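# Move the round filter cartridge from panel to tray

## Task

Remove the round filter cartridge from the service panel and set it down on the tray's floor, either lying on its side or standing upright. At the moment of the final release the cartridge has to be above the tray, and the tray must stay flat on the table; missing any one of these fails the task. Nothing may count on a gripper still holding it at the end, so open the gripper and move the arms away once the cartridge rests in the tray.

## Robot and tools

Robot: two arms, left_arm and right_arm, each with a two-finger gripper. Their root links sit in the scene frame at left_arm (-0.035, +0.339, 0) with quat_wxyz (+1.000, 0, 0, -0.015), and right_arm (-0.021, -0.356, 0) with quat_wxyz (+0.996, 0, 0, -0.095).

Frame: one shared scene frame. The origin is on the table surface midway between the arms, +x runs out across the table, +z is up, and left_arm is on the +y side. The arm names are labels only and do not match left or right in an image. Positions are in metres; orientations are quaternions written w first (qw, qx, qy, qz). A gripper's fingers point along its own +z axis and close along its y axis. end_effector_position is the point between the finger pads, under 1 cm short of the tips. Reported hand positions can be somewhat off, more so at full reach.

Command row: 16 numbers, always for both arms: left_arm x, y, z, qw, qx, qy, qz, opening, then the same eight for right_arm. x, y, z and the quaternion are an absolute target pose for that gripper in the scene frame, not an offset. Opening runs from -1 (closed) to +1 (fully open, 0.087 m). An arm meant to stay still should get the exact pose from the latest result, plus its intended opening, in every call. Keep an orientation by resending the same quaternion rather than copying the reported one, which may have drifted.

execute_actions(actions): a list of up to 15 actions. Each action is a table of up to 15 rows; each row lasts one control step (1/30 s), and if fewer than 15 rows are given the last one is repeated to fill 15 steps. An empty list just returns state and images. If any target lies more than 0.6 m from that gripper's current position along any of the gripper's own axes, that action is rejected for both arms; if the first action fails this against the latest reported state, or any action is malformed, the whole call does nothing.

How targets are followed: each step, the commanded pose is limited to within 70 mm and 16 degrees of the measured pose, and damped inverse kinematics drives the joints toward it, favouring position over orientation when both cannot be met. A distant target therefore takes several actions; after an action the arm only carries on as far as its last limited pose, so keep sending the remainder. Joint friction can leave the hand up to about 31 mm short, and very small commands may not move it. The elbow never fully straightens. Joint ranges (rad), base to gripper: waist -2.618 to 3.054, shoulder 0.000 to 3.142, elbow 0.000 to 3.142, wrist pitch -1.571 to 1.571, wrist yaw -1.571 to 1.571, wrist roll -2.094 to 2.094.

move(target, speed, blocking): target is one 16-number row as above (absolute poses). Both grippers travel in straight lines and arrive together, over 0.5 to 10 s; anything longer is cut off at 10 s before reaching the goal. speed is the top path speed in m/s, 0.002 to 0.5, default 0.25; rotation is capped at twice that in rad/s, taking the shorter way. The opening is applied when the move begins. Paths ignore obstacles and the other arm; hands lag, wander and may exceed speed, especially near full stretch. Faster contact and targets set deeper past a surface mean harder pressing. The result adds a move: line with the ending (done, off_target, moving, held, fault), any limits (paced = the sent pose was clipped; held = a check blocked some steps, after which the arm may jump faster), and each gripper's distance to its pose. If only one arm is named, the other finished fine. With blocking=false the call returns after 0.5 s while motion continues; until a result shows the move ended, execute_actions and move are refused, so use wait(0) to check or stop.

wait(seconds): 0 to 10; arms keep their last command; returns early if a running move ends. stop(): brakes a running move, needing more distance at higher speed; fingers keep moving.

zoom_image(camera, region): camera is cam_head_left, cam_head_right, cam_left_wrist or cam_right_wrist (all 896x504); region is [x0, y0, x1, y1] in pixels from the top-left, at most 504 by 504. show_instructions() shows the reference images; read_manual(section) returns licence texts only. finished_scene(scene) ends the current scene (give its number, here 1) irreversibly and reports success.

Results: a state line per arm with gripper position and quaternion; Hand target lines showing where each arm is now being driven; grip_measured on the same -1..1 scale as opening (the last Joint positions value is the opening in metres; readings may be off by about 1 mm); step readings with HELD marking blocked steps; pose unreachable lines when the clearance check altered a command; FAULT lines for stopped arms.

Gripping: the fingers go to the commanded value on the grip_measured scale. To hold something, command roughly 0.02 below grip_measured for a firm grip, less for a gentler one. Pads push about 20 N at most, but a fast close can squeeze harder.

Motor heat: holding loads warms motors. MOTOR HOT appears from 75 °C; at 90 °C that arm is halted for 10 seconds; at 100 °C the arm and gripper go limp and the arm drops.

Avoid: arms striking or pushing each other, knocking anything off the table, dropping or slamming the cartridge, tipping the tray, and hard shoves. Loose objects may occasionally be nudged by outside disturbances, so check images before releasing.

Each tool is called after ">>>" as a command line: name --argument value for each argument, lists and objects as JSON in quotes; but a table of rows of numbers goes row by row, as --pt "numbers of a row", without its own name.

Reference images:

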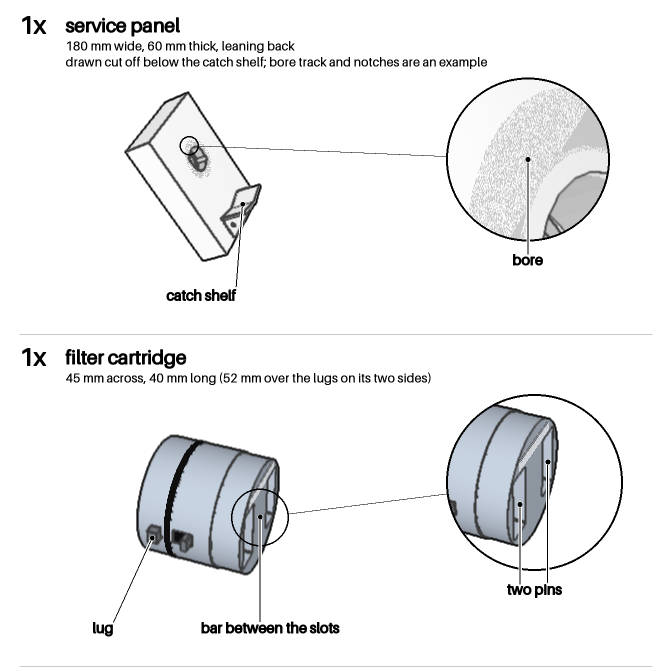

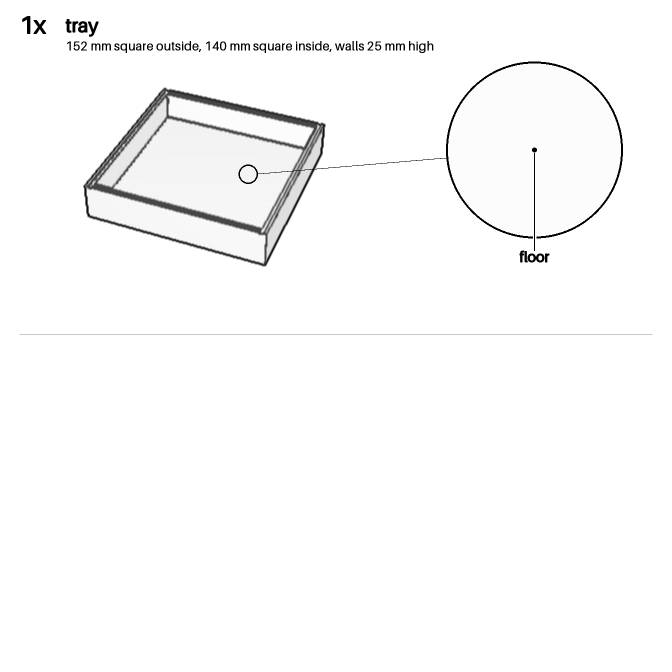

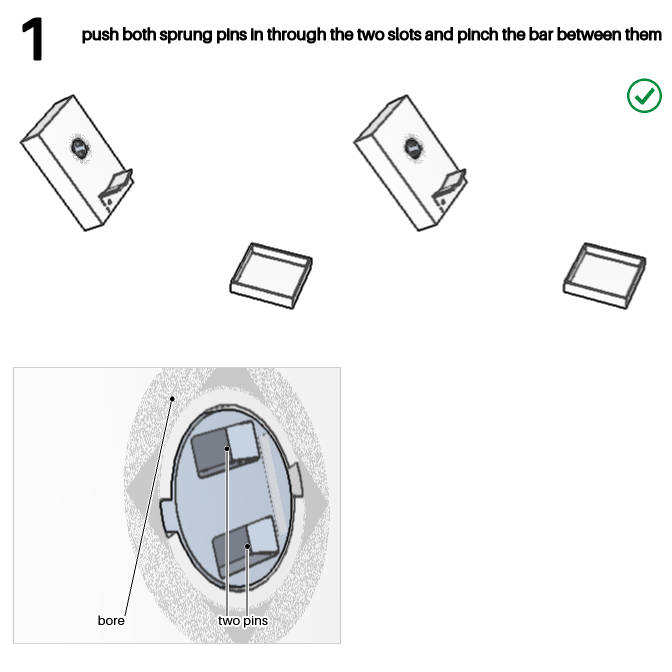

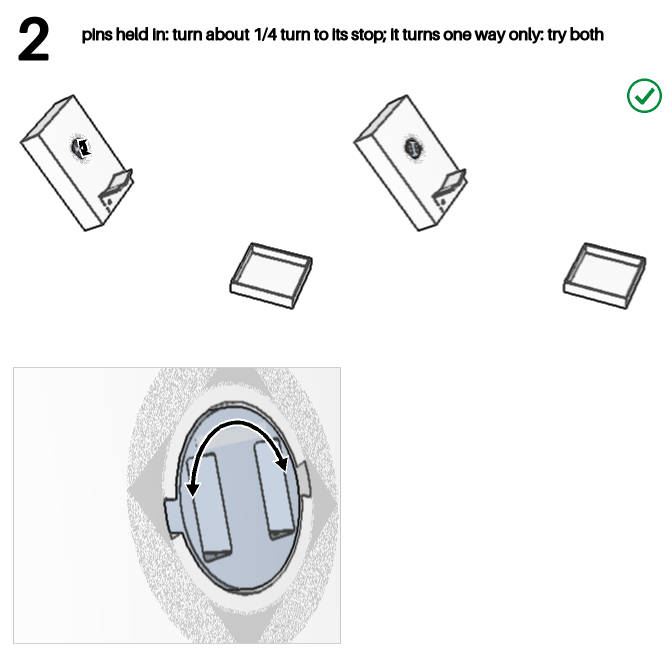

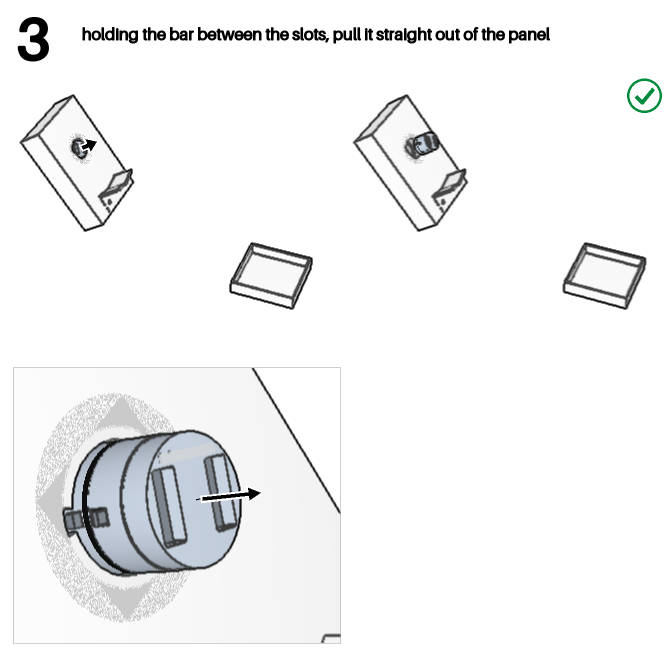

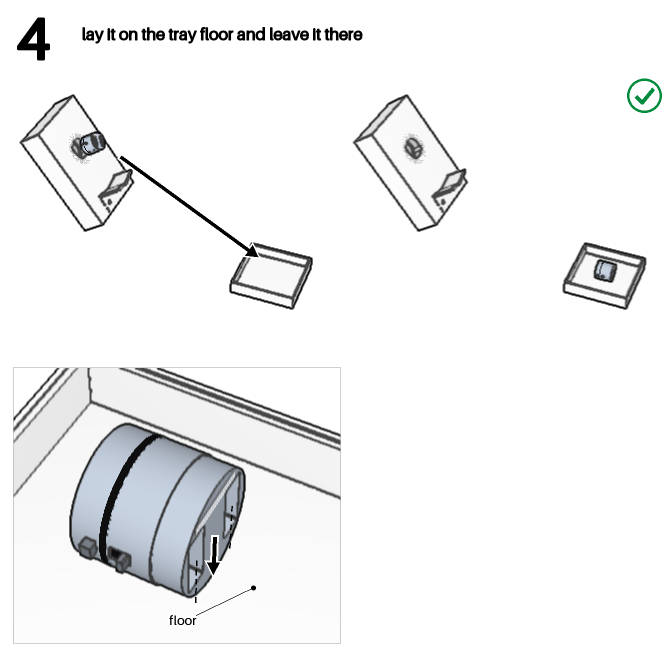

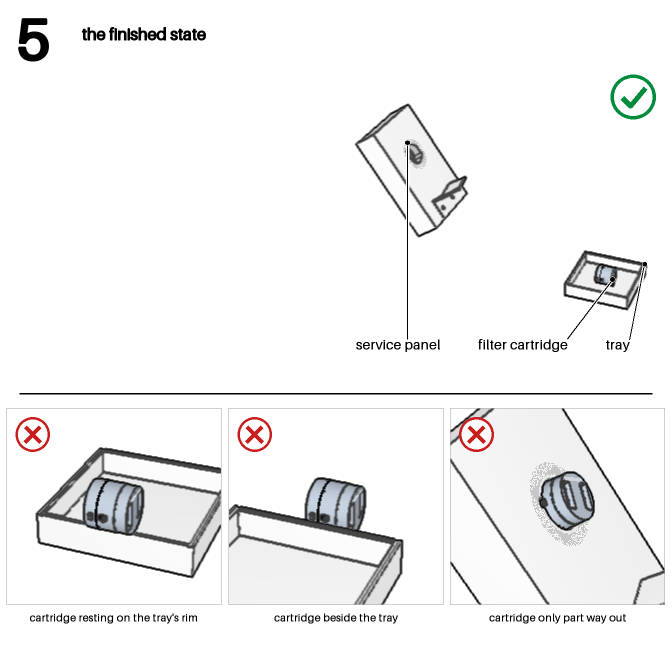

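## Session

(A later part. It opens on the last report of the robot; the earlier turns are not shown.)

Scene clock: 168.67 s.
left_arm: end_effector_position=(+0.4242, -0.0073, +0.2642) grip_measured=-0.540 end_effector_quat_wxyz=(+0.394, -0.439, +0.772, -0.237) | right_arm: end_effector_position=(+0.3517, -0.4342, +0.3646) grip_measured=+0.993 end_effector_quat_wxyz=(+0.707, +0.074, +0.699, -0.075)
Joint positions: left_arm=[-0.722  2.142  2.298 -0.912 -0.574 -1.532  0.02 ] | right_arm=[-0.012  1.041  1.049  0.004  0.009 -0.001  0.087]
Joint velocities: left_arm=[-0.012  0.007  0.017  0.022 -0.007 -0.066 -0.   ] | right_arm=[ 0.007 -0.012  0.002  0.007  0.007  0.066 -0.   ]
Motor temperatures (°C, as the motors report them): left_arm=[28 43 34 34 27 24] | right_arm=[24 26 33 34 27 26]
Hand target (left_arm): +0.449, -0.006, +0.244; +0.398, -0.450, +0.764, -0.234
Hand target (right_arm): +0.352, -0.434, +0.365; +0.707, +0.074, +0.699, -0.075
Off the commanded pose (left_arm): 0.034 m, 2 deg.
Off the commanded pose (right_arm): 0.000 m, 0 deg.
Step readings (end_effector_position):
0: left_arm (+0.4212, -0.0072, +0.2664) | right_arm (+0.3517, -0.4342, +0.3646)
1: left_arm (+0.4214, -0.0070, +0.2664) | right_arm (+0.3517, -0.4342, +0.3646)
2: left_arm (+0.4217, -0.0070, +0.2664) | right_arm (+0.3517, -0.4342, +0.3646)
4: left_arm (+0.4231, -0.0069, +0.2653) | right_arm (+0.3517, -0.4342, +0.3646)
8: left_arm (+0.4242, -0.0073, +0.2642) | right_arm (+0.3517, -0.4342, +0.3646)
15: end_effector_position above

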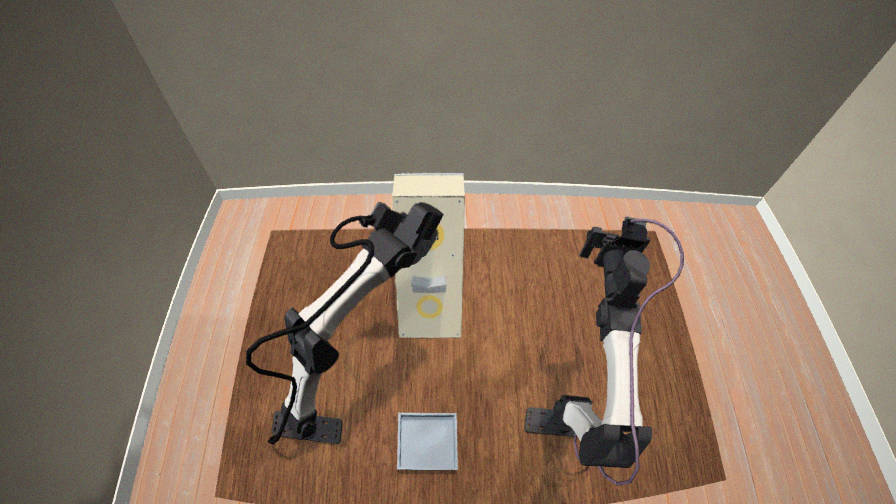

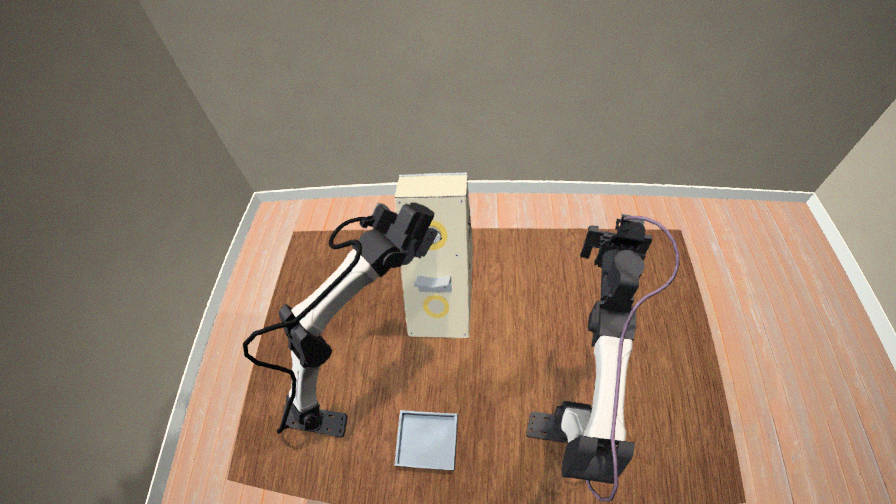

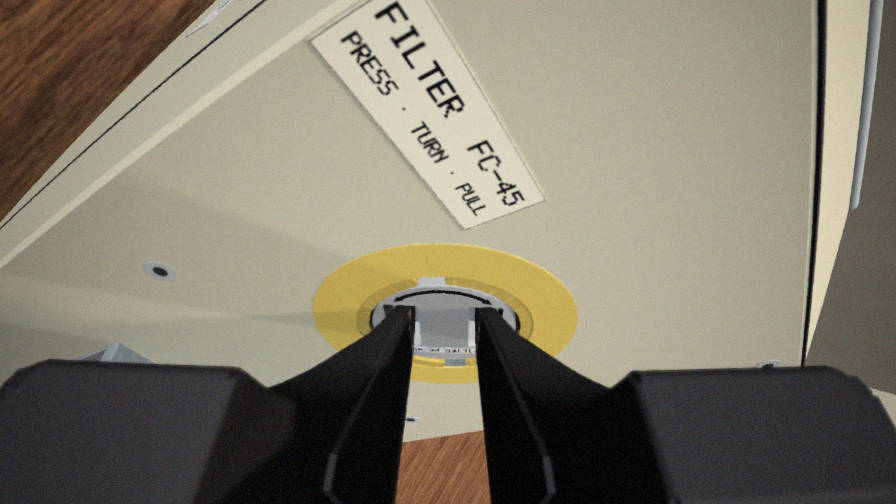

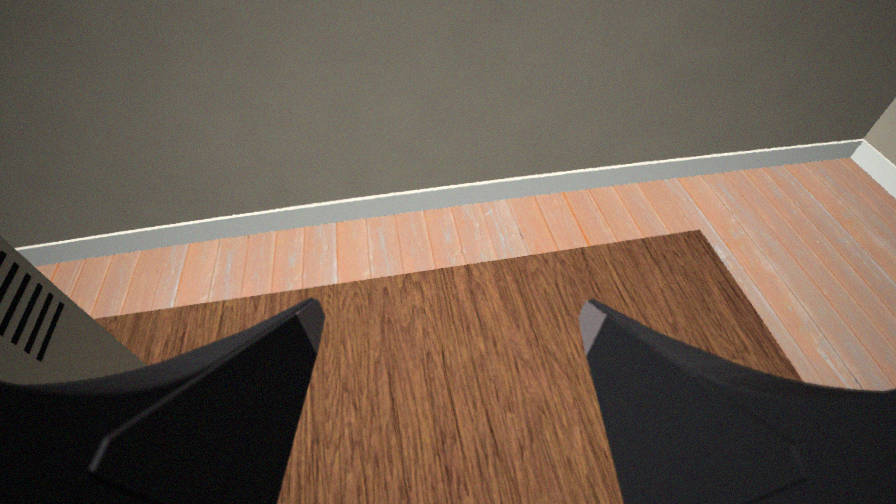

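>>> execute_actions --actions '[[[0.456,-0.008,0.240,0.3978,-0.4502,0.7643,-0.2343,-0.6, 0.3517,-0.4342,0.3646,0.707,0.074,0.699,-0.075,1]],[[0.456,-0.008,0.240,0.3978,-0.4502,0.7643,-0.2343,-0.68, 0.3517,-0.4342,0.3646,0.707,0.074,0.699,-0.075,1]]]'

>>> zoom_image --camera "cam_left_wrist" --region '[330, 220, 570, 400]'

Scene clock: 172.47 s.
left_arm: end_effector_position=(+0.4245, -0.0076, +0.2641) grip_measured=-0.658 end_effector_quat_wxyz=(+0.393, -0.436, +0.774, -0.238) | right_arm: end_effector_position=(+0.3517, -0.4342, +0.3646) grip_measured=+0.993 end_effector_quat_wxyz=(+0.707, +0.074, +0.699, -0.075)
Joint positions: left_arm=[-0.72   2.142  2.298 -0.91  -0.566 -1.525  0.015] | right_arm=[-0.012  1.041  1.049  0.004  0.009 -0.001  0.087]
Joint velocities: left_arm=[ 0.002  0.002  0.007  0.022  0.037 -0.007  0.001] | right_arm=[-0.012  0.007  0.007 -0.022  0.022  0.037 -0.001]
Motor temperatures (°C, as the motors report them): left_arm=[28 42 34 35 27 24] | right_arm=[24 26 33 34 27 26]
Hand target (left_arm): +0.453, -0.006, +0.240; +0.398, -0.450, +0.764, -0.234
Hand target (right_arm): +0.352, -0.434, +0.365; +0.707, +0.074, +0.699, -0.075
Off the commanded pose (left_arm): 0.040 m, 2 deg.
Off the commanded pose (right_arm): 0.000 m, 0 deg.
Step readings (end_effector_position; steps 1 to 15: 1st action; 16 to 30: 2nd action):
0: left_arm (+0.4242, -0.0073, +0.2642) | right_arm (+0.3517, -0.4342, +0.3646)
1: left_arm (+0.4246, -0.0077, +0.2647) | right_arm (+0.3517, -0.4342, +0.3646)
2: left_arm (+0.4248, -0.0078, +0.2648) | right_arm (+0.3517, -0.4342, +0.3646)
4: left_arm (+0.4248, -0.0078, +0.2647) | right_arm (+0.3517, -0.4342, +0.3646)
8: left_arm (+0.4247, -0.0079, +0.2646) | right_arm (+0.3517, -0.4342, +0.3646)
15: left_arm (+0.4248, -0.0077, +0.2646) | right_arm (+0.3517, -0.4342, +0.3646)
16: left_arm (+0.4245, -0.0076, +0.2642) | right_arm (+0.3517, -0.4342, +0.3646)
17: left_arm (+0.4245, -0.0075, +0.2641) | right_arm (+0.3517, -0.4342, +0.3646)
19: left_arm (+0.4245, -0.0076, +0.2641) | right_arm (+0.3517, -0.4342, +0.3646)
23: left_arm (+0.4245, -0.0076, +0.2641) | right_arm (+0.3517, -0.4342, +0.3646)
30: end_effector_position above

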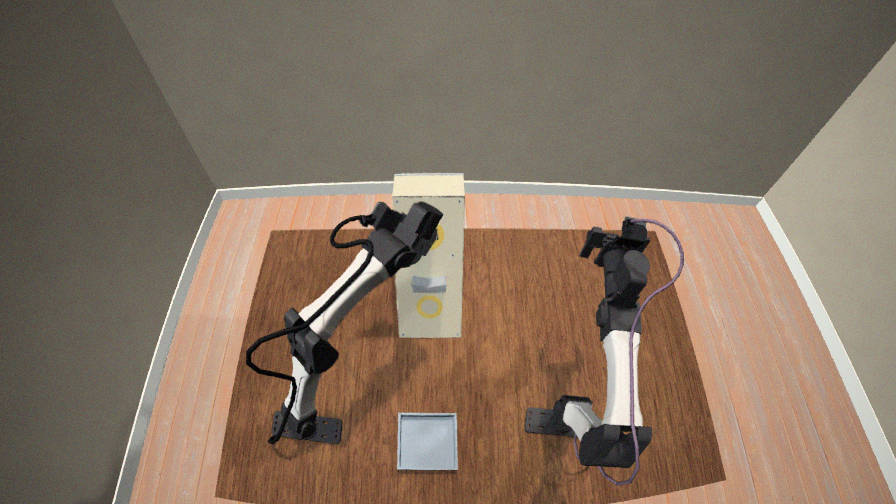

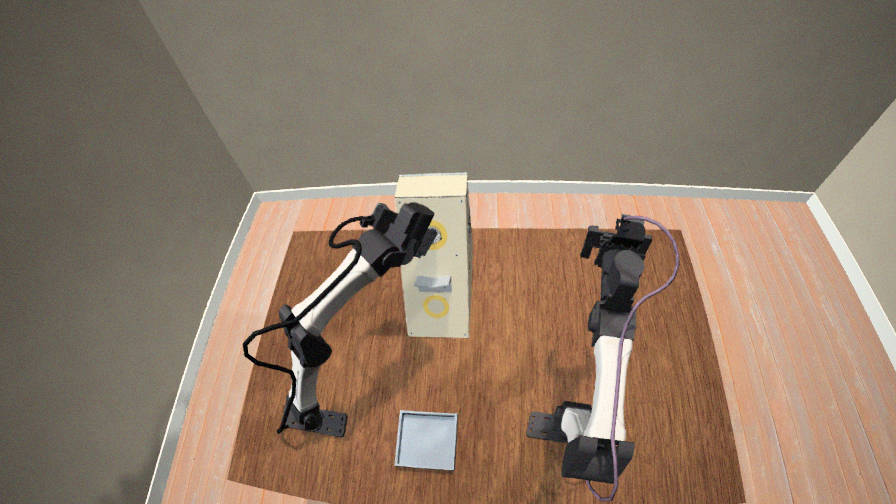

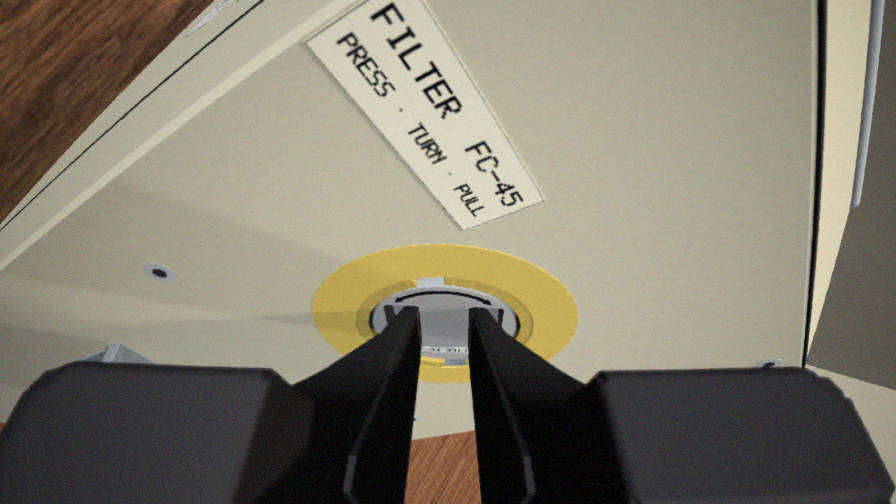

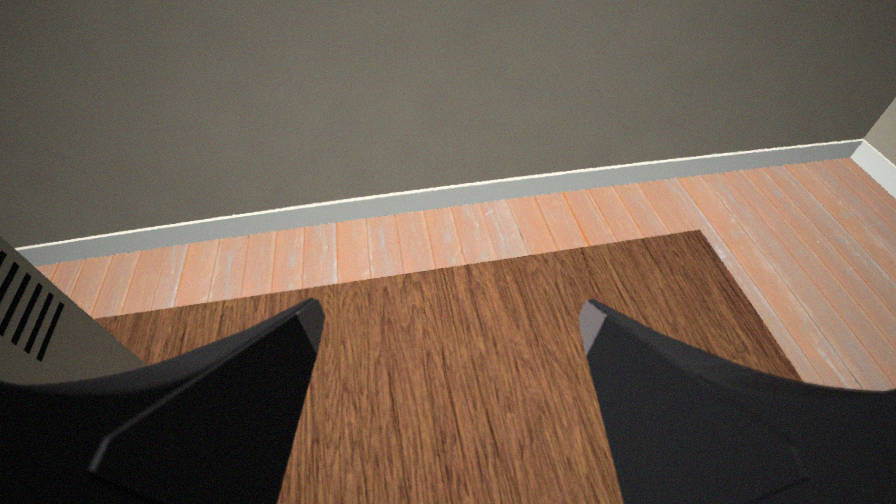

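Region (330, 220, 570, 400) of cam_left_wrist's 896x504 image, scaled by 2.100, with more detail than that image has; it fills the top 378 rows of this view, and the rest is white.

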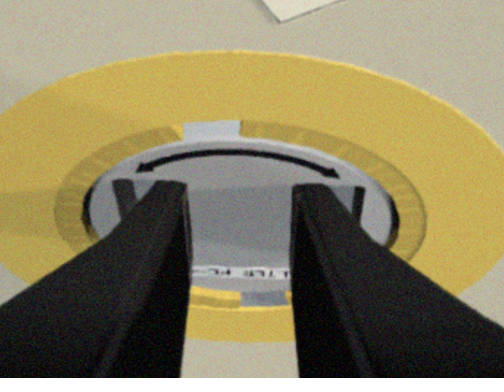

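>>> execute_actions --actions '[[[0.443,-0.0075,0.251,0.4132,-0.3958,0.7938,-0.206,-0.68, 0.3517,-0.4342,0.3646,0.707,0.074,0.699,-0.075,1]],[[0.443,-0.0075,0.251,0.4266,-0.3394,0.8195,-0.1767,-0.68, 0.3517,-0.4342,0.3646,0.707,0.074,0.699,-0.075,1]]]'

Scene clock: 175.70 s.
left_arm: end_effector_position=(+0.4242, -0.0070, +0.2653) grip_measured=-0.607 end_effector_quat_wxyz=(+0.410, -0.357, +0.816, -0.194) | right_arm: end_effector_position=(+0.3517, -0.4342, +0.3646) grip_measured=+0.993 end_effector_quat_wxyz=(+0.707, +0.074, +0.699, -0.075)
Joint positions: left_arm=[-0.72   2.225  2.477 -1.02  -0.562 -1.33   0.017] | right_arm=[-0.012  1.041  1.049  0.004  0.009 -0.001  0.087]
Joint velocities: left_arm=[ 0.002  0.022  0.046 -0.007  0.051 -0.007 -0.   ] | right_arm=[ 0.002  0.022 -0.002  0.11  -0.037  0.007  0.   ]
Motor temperatures (°C, as the motors report them): left_arm=[28 42 34 35 27 24] | right_arm=[24 26 33 34 27 26]
Hand target (left_arm): +0.442, -0.007, +0.251; +0.427, -0.340, +0.819, -0.177
Hand target (right_arm): +0.352, -0.434, +0.365; +0.707, +0.074, +0.699, -0.075
Off the commanded pose (left_arm): 0.024 m, 3 deg.
Off the commanded pose (right_arm): 0.000 m, 0 deg.
Step readings (end_effector_position; steps 1 to 15: 1st action; 16 to 30: 2nd action):
0: left_arm (+0.4245, -0.0076, +0.2641) | right_arm (+0.3517, -0.4342, +0.3646)
1: left_arm (+0.4242, -0.0071, +0.2651) | right_arm (+0.3517, -0.4342, +0.3646)
2: left_arm (+0.4242, -0.0071, +0.2654) | right_arm (+0.3517, -0.4342, +0.3646)
4: left_arm (+0.4243, -0.0069, +0.2656) | right_arm (+0.3517, -0.4342, +0.3646)
8: left_arm (+0.4243, -0.0068, +0.2656) | right_arm (+0.3517, -0.4342, +0.3646)
15: left_arm (+0.4243, -0.0068, +0.2655) | right_arm (+0.3517, -0.4342, +0.3646)
16: left_arm (+0.4243, -0.0068, +0.2658) | right_arm (+0.3517, -0.4342, +0.3646)
17: left_arm (+0.4244, -0.0067, +0.2657) | right_arm (+0.3517, -0.4342, +0.3646)
19: left_arm (+0.4244, -0.0068, +0.2656) | right_arm (+0.3517, -0.4342, +0.3646)
23: left_arm (+0.4243, -0.0070, +0.2654) | right_arm (+0.3517, -0.4342, +0.3646)
30: end_effector_position above

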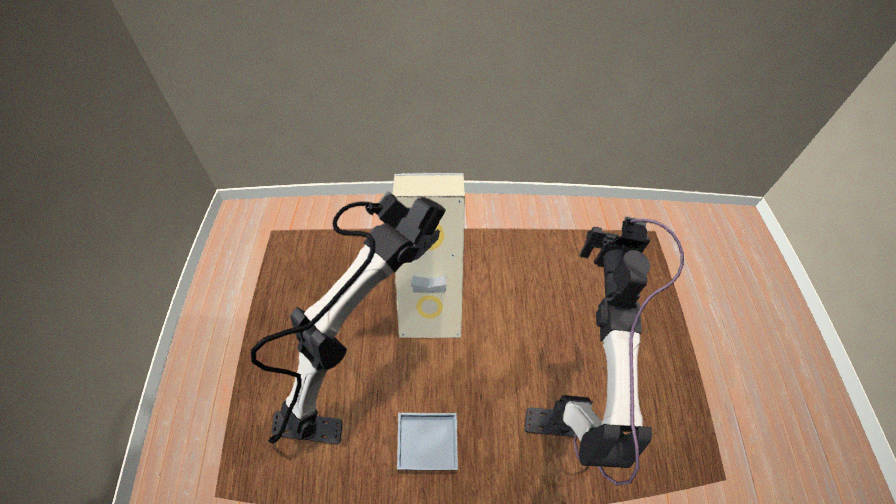

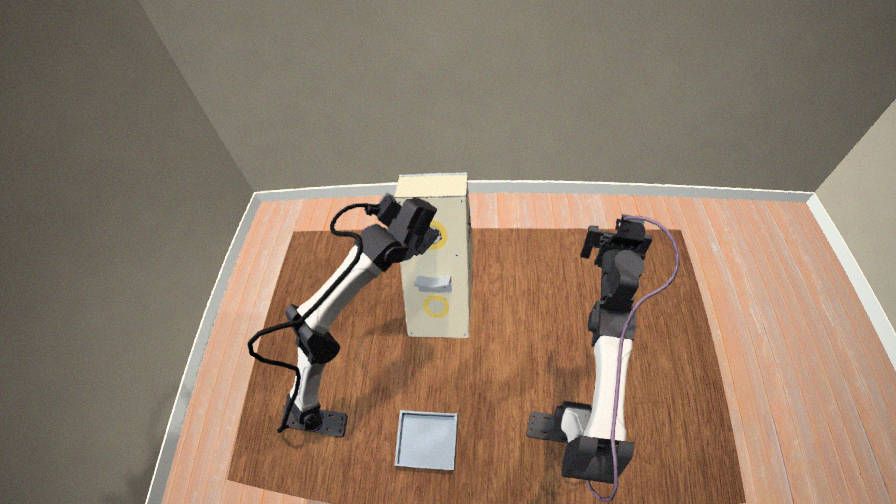

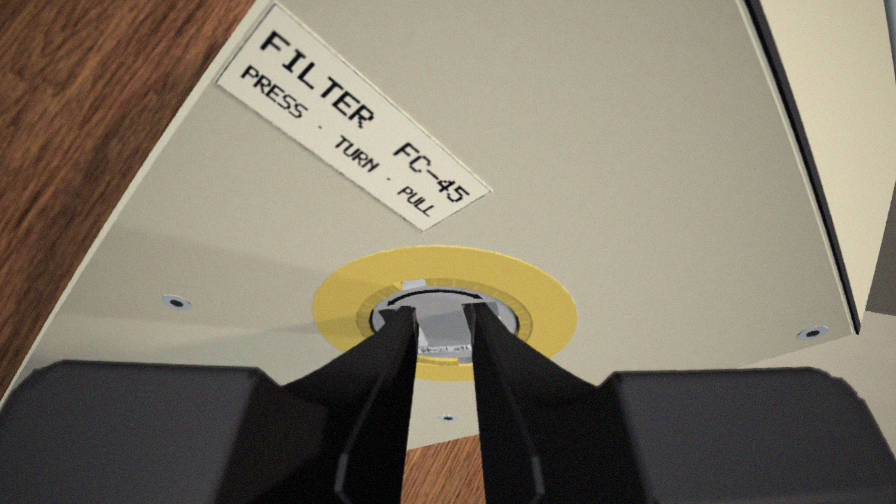

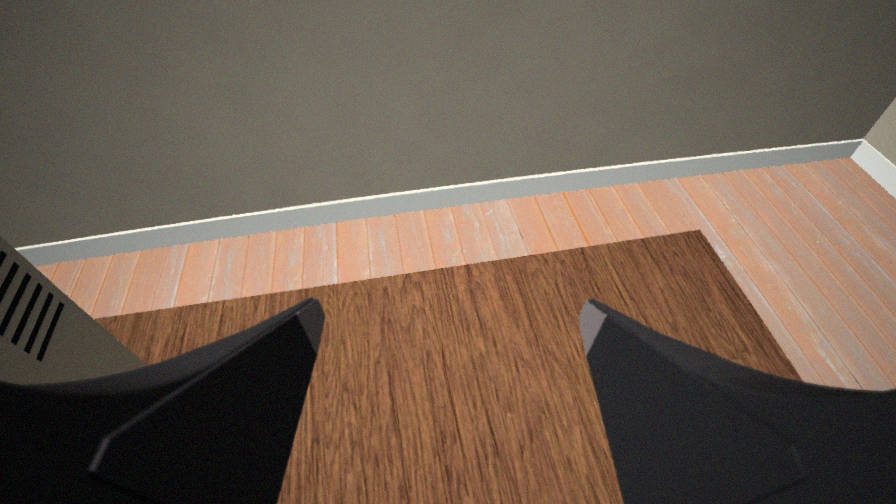

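>>> execute_actions --actions '[[[0.445,-0.0075,0.249,0.4132,-0.3958,0.7938,-0.206,-0.68, 0.3517,-0.4342,0.3646,0.707,0.074,0.699,-0.075,1]],[[0.450,-0.0075,0.245,0.3978,-0.4502,0.7643,-0.2343,-0.68, 0.3517,-0.4342,0.3646,0.707,0.074,0.699,-0.075,1]],[[0.450,-0.0075,0.245,0.3782,-0.5088,0.7266,-0.2648,-0.68, 0.3517,-0.4342,0.3646,0.707,0.074,0.699,-0.075,1]],[[0.450,-0.0075,0.245,0.3588,-0.5582,0.6893,-0.2905,-0.68, 0.3517,-0.4342,0.3646,0.707,0.074,0.699,-0.075,1]]]'

Scene clock: 181.30 s.
left_arm: end_effector_position=(+0.4244, -0.0081, +0.2642) grip_measured=-0.656 end_effector_quat_wxyz=(+0.351, -0.538, +0.713, -0.281) | right_arm: end_effector_position=(+0.3517, -0.4342, +0.3646) grip_measured=+0.993 end_effector_quat_wxyz=(+0.707, +0.074, +0.699, -0.075)
Joint positions: left_arm=[-0.72   2.111  2.23  -0.898 -0.558 -1.804  0.015] | right_arm=[-0.012  1.041  1.049  0.004  0.009 -0.001  0.087]
Joint velocities: left_arm=[ 0.007 -0.012 -0.042  0.037  0.051 -0.125 -0.   ] | right_arm=[-0.002 -0.002  0.007 -0.11   0.022 -0.022  0.   ]
Motor temperatures (°C, as the motors report them): left_arm=[28 42 34 36 27 24] | right_arm=[24 26 33 34 27 26]
Hand target (left_arm): +0.448, -0.006, +0.245; +0.358, -0.559, +0.691, -0.287
Hand target (right_arm): +0.352, -0.434, +0.365; +0.707, +0.074, +0.699, -0.075
Off the commanded pose (left_arm): 0.032 m, 4 deg.
Off the commanded pose (right_arm): 0.000 m, 0 deg.
Step readings (end_effector_position; steps 1 to 15: 1st action; 16 to 30: 2nd action; 31 to 45: 3rd action; 46 to 60: 4th action):
0: left_arm (+0.4241, -0.0071, +0.2653) | right_arm (+0.3517, -0.4342, +0.3646)
1: left_arm (+0.4242, -0.0073, +0.2654) | right_arm (+0.3517, -0.4342, +0.3646)
2: left_arm (+0.4242, -0.0075, +0.2654) | right_arm (+0.3517, -0.4342, +0.3646)
4: left_arm (+0.4242, -0.0074, +0.2647) | right_arm (+0.3517, -0.4342, +0.3646)
8: left_arm (+0.4242, -0.0075, +0.2644) | right_arm (+0.3517, -0.4342, +0.3646)
15: left_arm (+0.4242, -0.0075, +0.2643) | right_arm (+0.3517, -0.4342, +0.3646)
16: left_arm (+0.4243, -0.0077, +0.2641) | right_arm (+0.3517, -0.4342, +0.3646)
17: left_arm (+0.4243, -0.0078, +0.2640) | right_arm (+0.3517, -0.4342, +0.3646)
19: left_arm (+0.4242, -0.0079, +0.2639) | right_arm (+0.3517, -0.4342, +0.3646)
23: left_arm (+0.4241, -0.0080, +0.2640) | right_arm (+0.3517, -0.4342, +0.3646)
30: left_arm (+0.4241, -0.0081, +0.2641) | right_arm (+0.3517, -0.4342, +0.3646)
31: left_arm (+0.4242, -0.0082, +0.2641) | right_arm (+0.3517, -0.4342, +0.3646)
32: left_arm (+0.4242, -0.0082, +0.2639) | right_arm (+0.3517, -0.4342, +0.3646)
34: left_arm (+0.4241, -0.0082, +0.2639) | right_arm (+0.3517, -0.4342, +0.3646)
38: left_arm (+0.4241, -0.0081, +0.2638) | right_arm (+0.3517, -0.4342, +0.3646)
45: left_arm (+0.4242, -0.0082, +0.2640) | right_arm (+0.3517, -0.4342, +0.3646)
46: left_arm (+0.4242, -0.0082, +0.2640) | right_arm (+0.3517, -0.4342, +0.3646)
47: left_arm (+0.4243, -0.0082, +0.2641) | right_arm (+0.3517, -0.4342, +0.3646)
49: left_arm (+0.4243, -0.0081, +0.2641) | right_arm (+0.3517, -0.4342, +0.3646)
53: left_arm (+0.4243, -0.0082, +0.2642) | right_arm (+0.3517, -0.4342, +0.3646)
60: end_effector_position above

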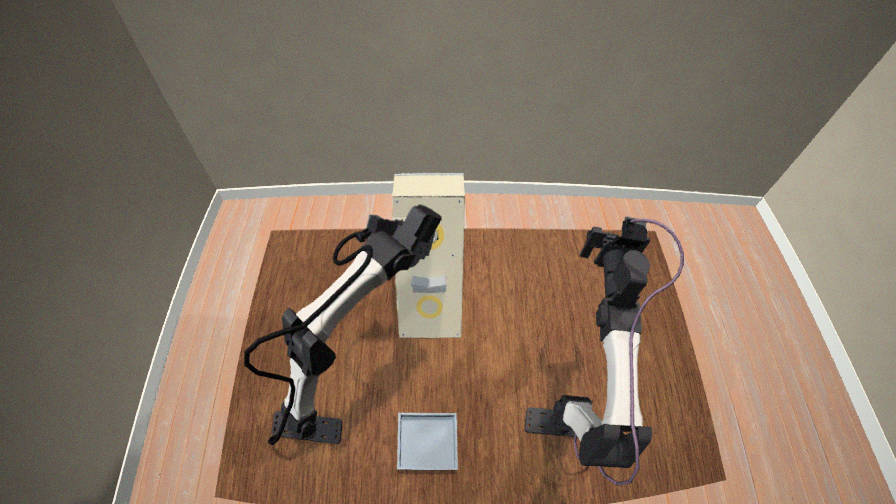

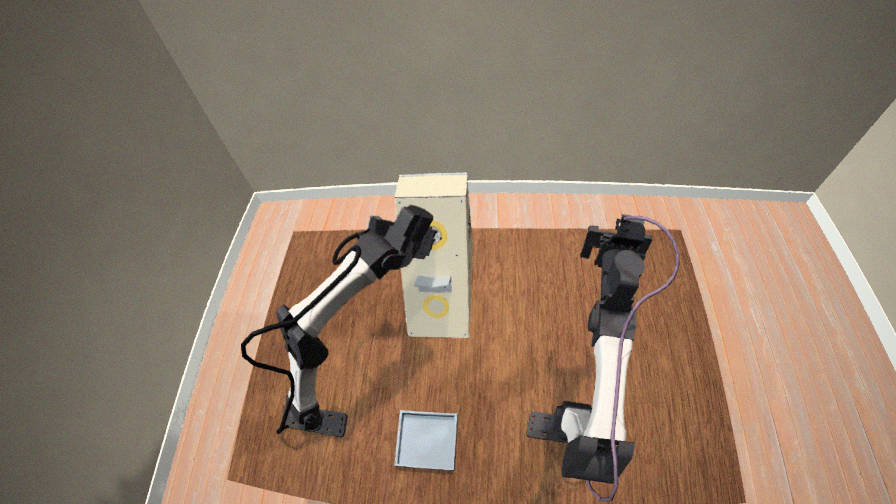

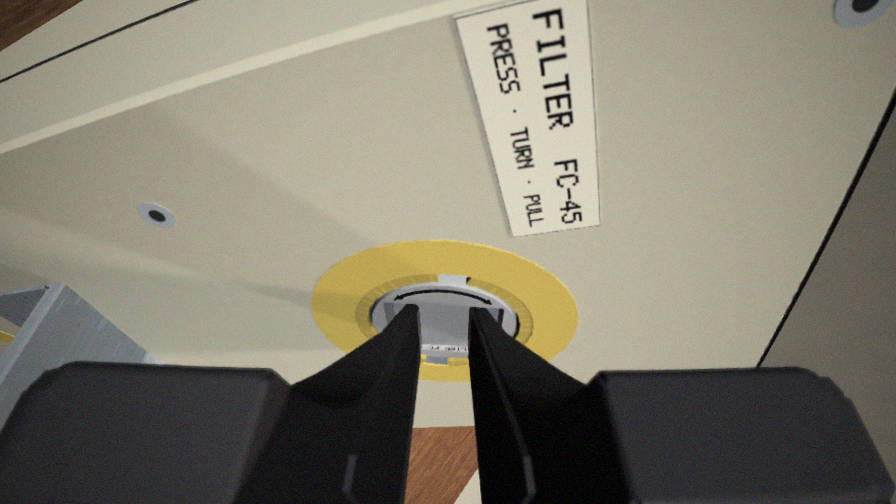

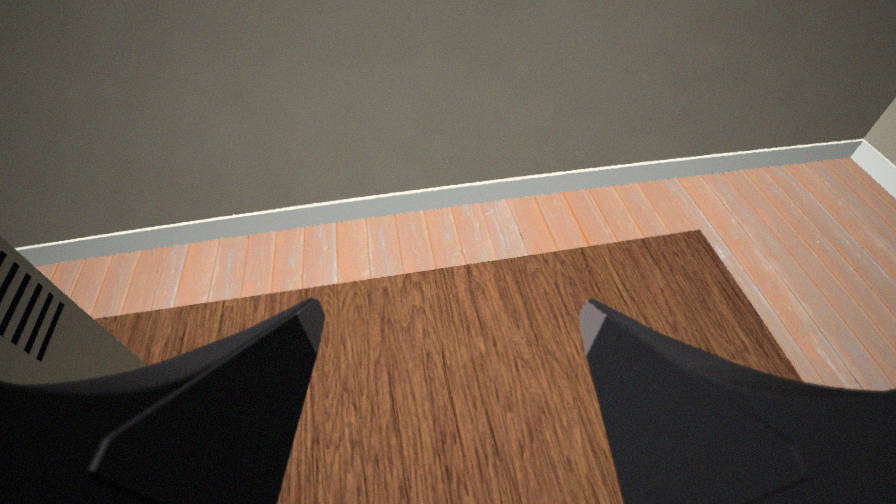

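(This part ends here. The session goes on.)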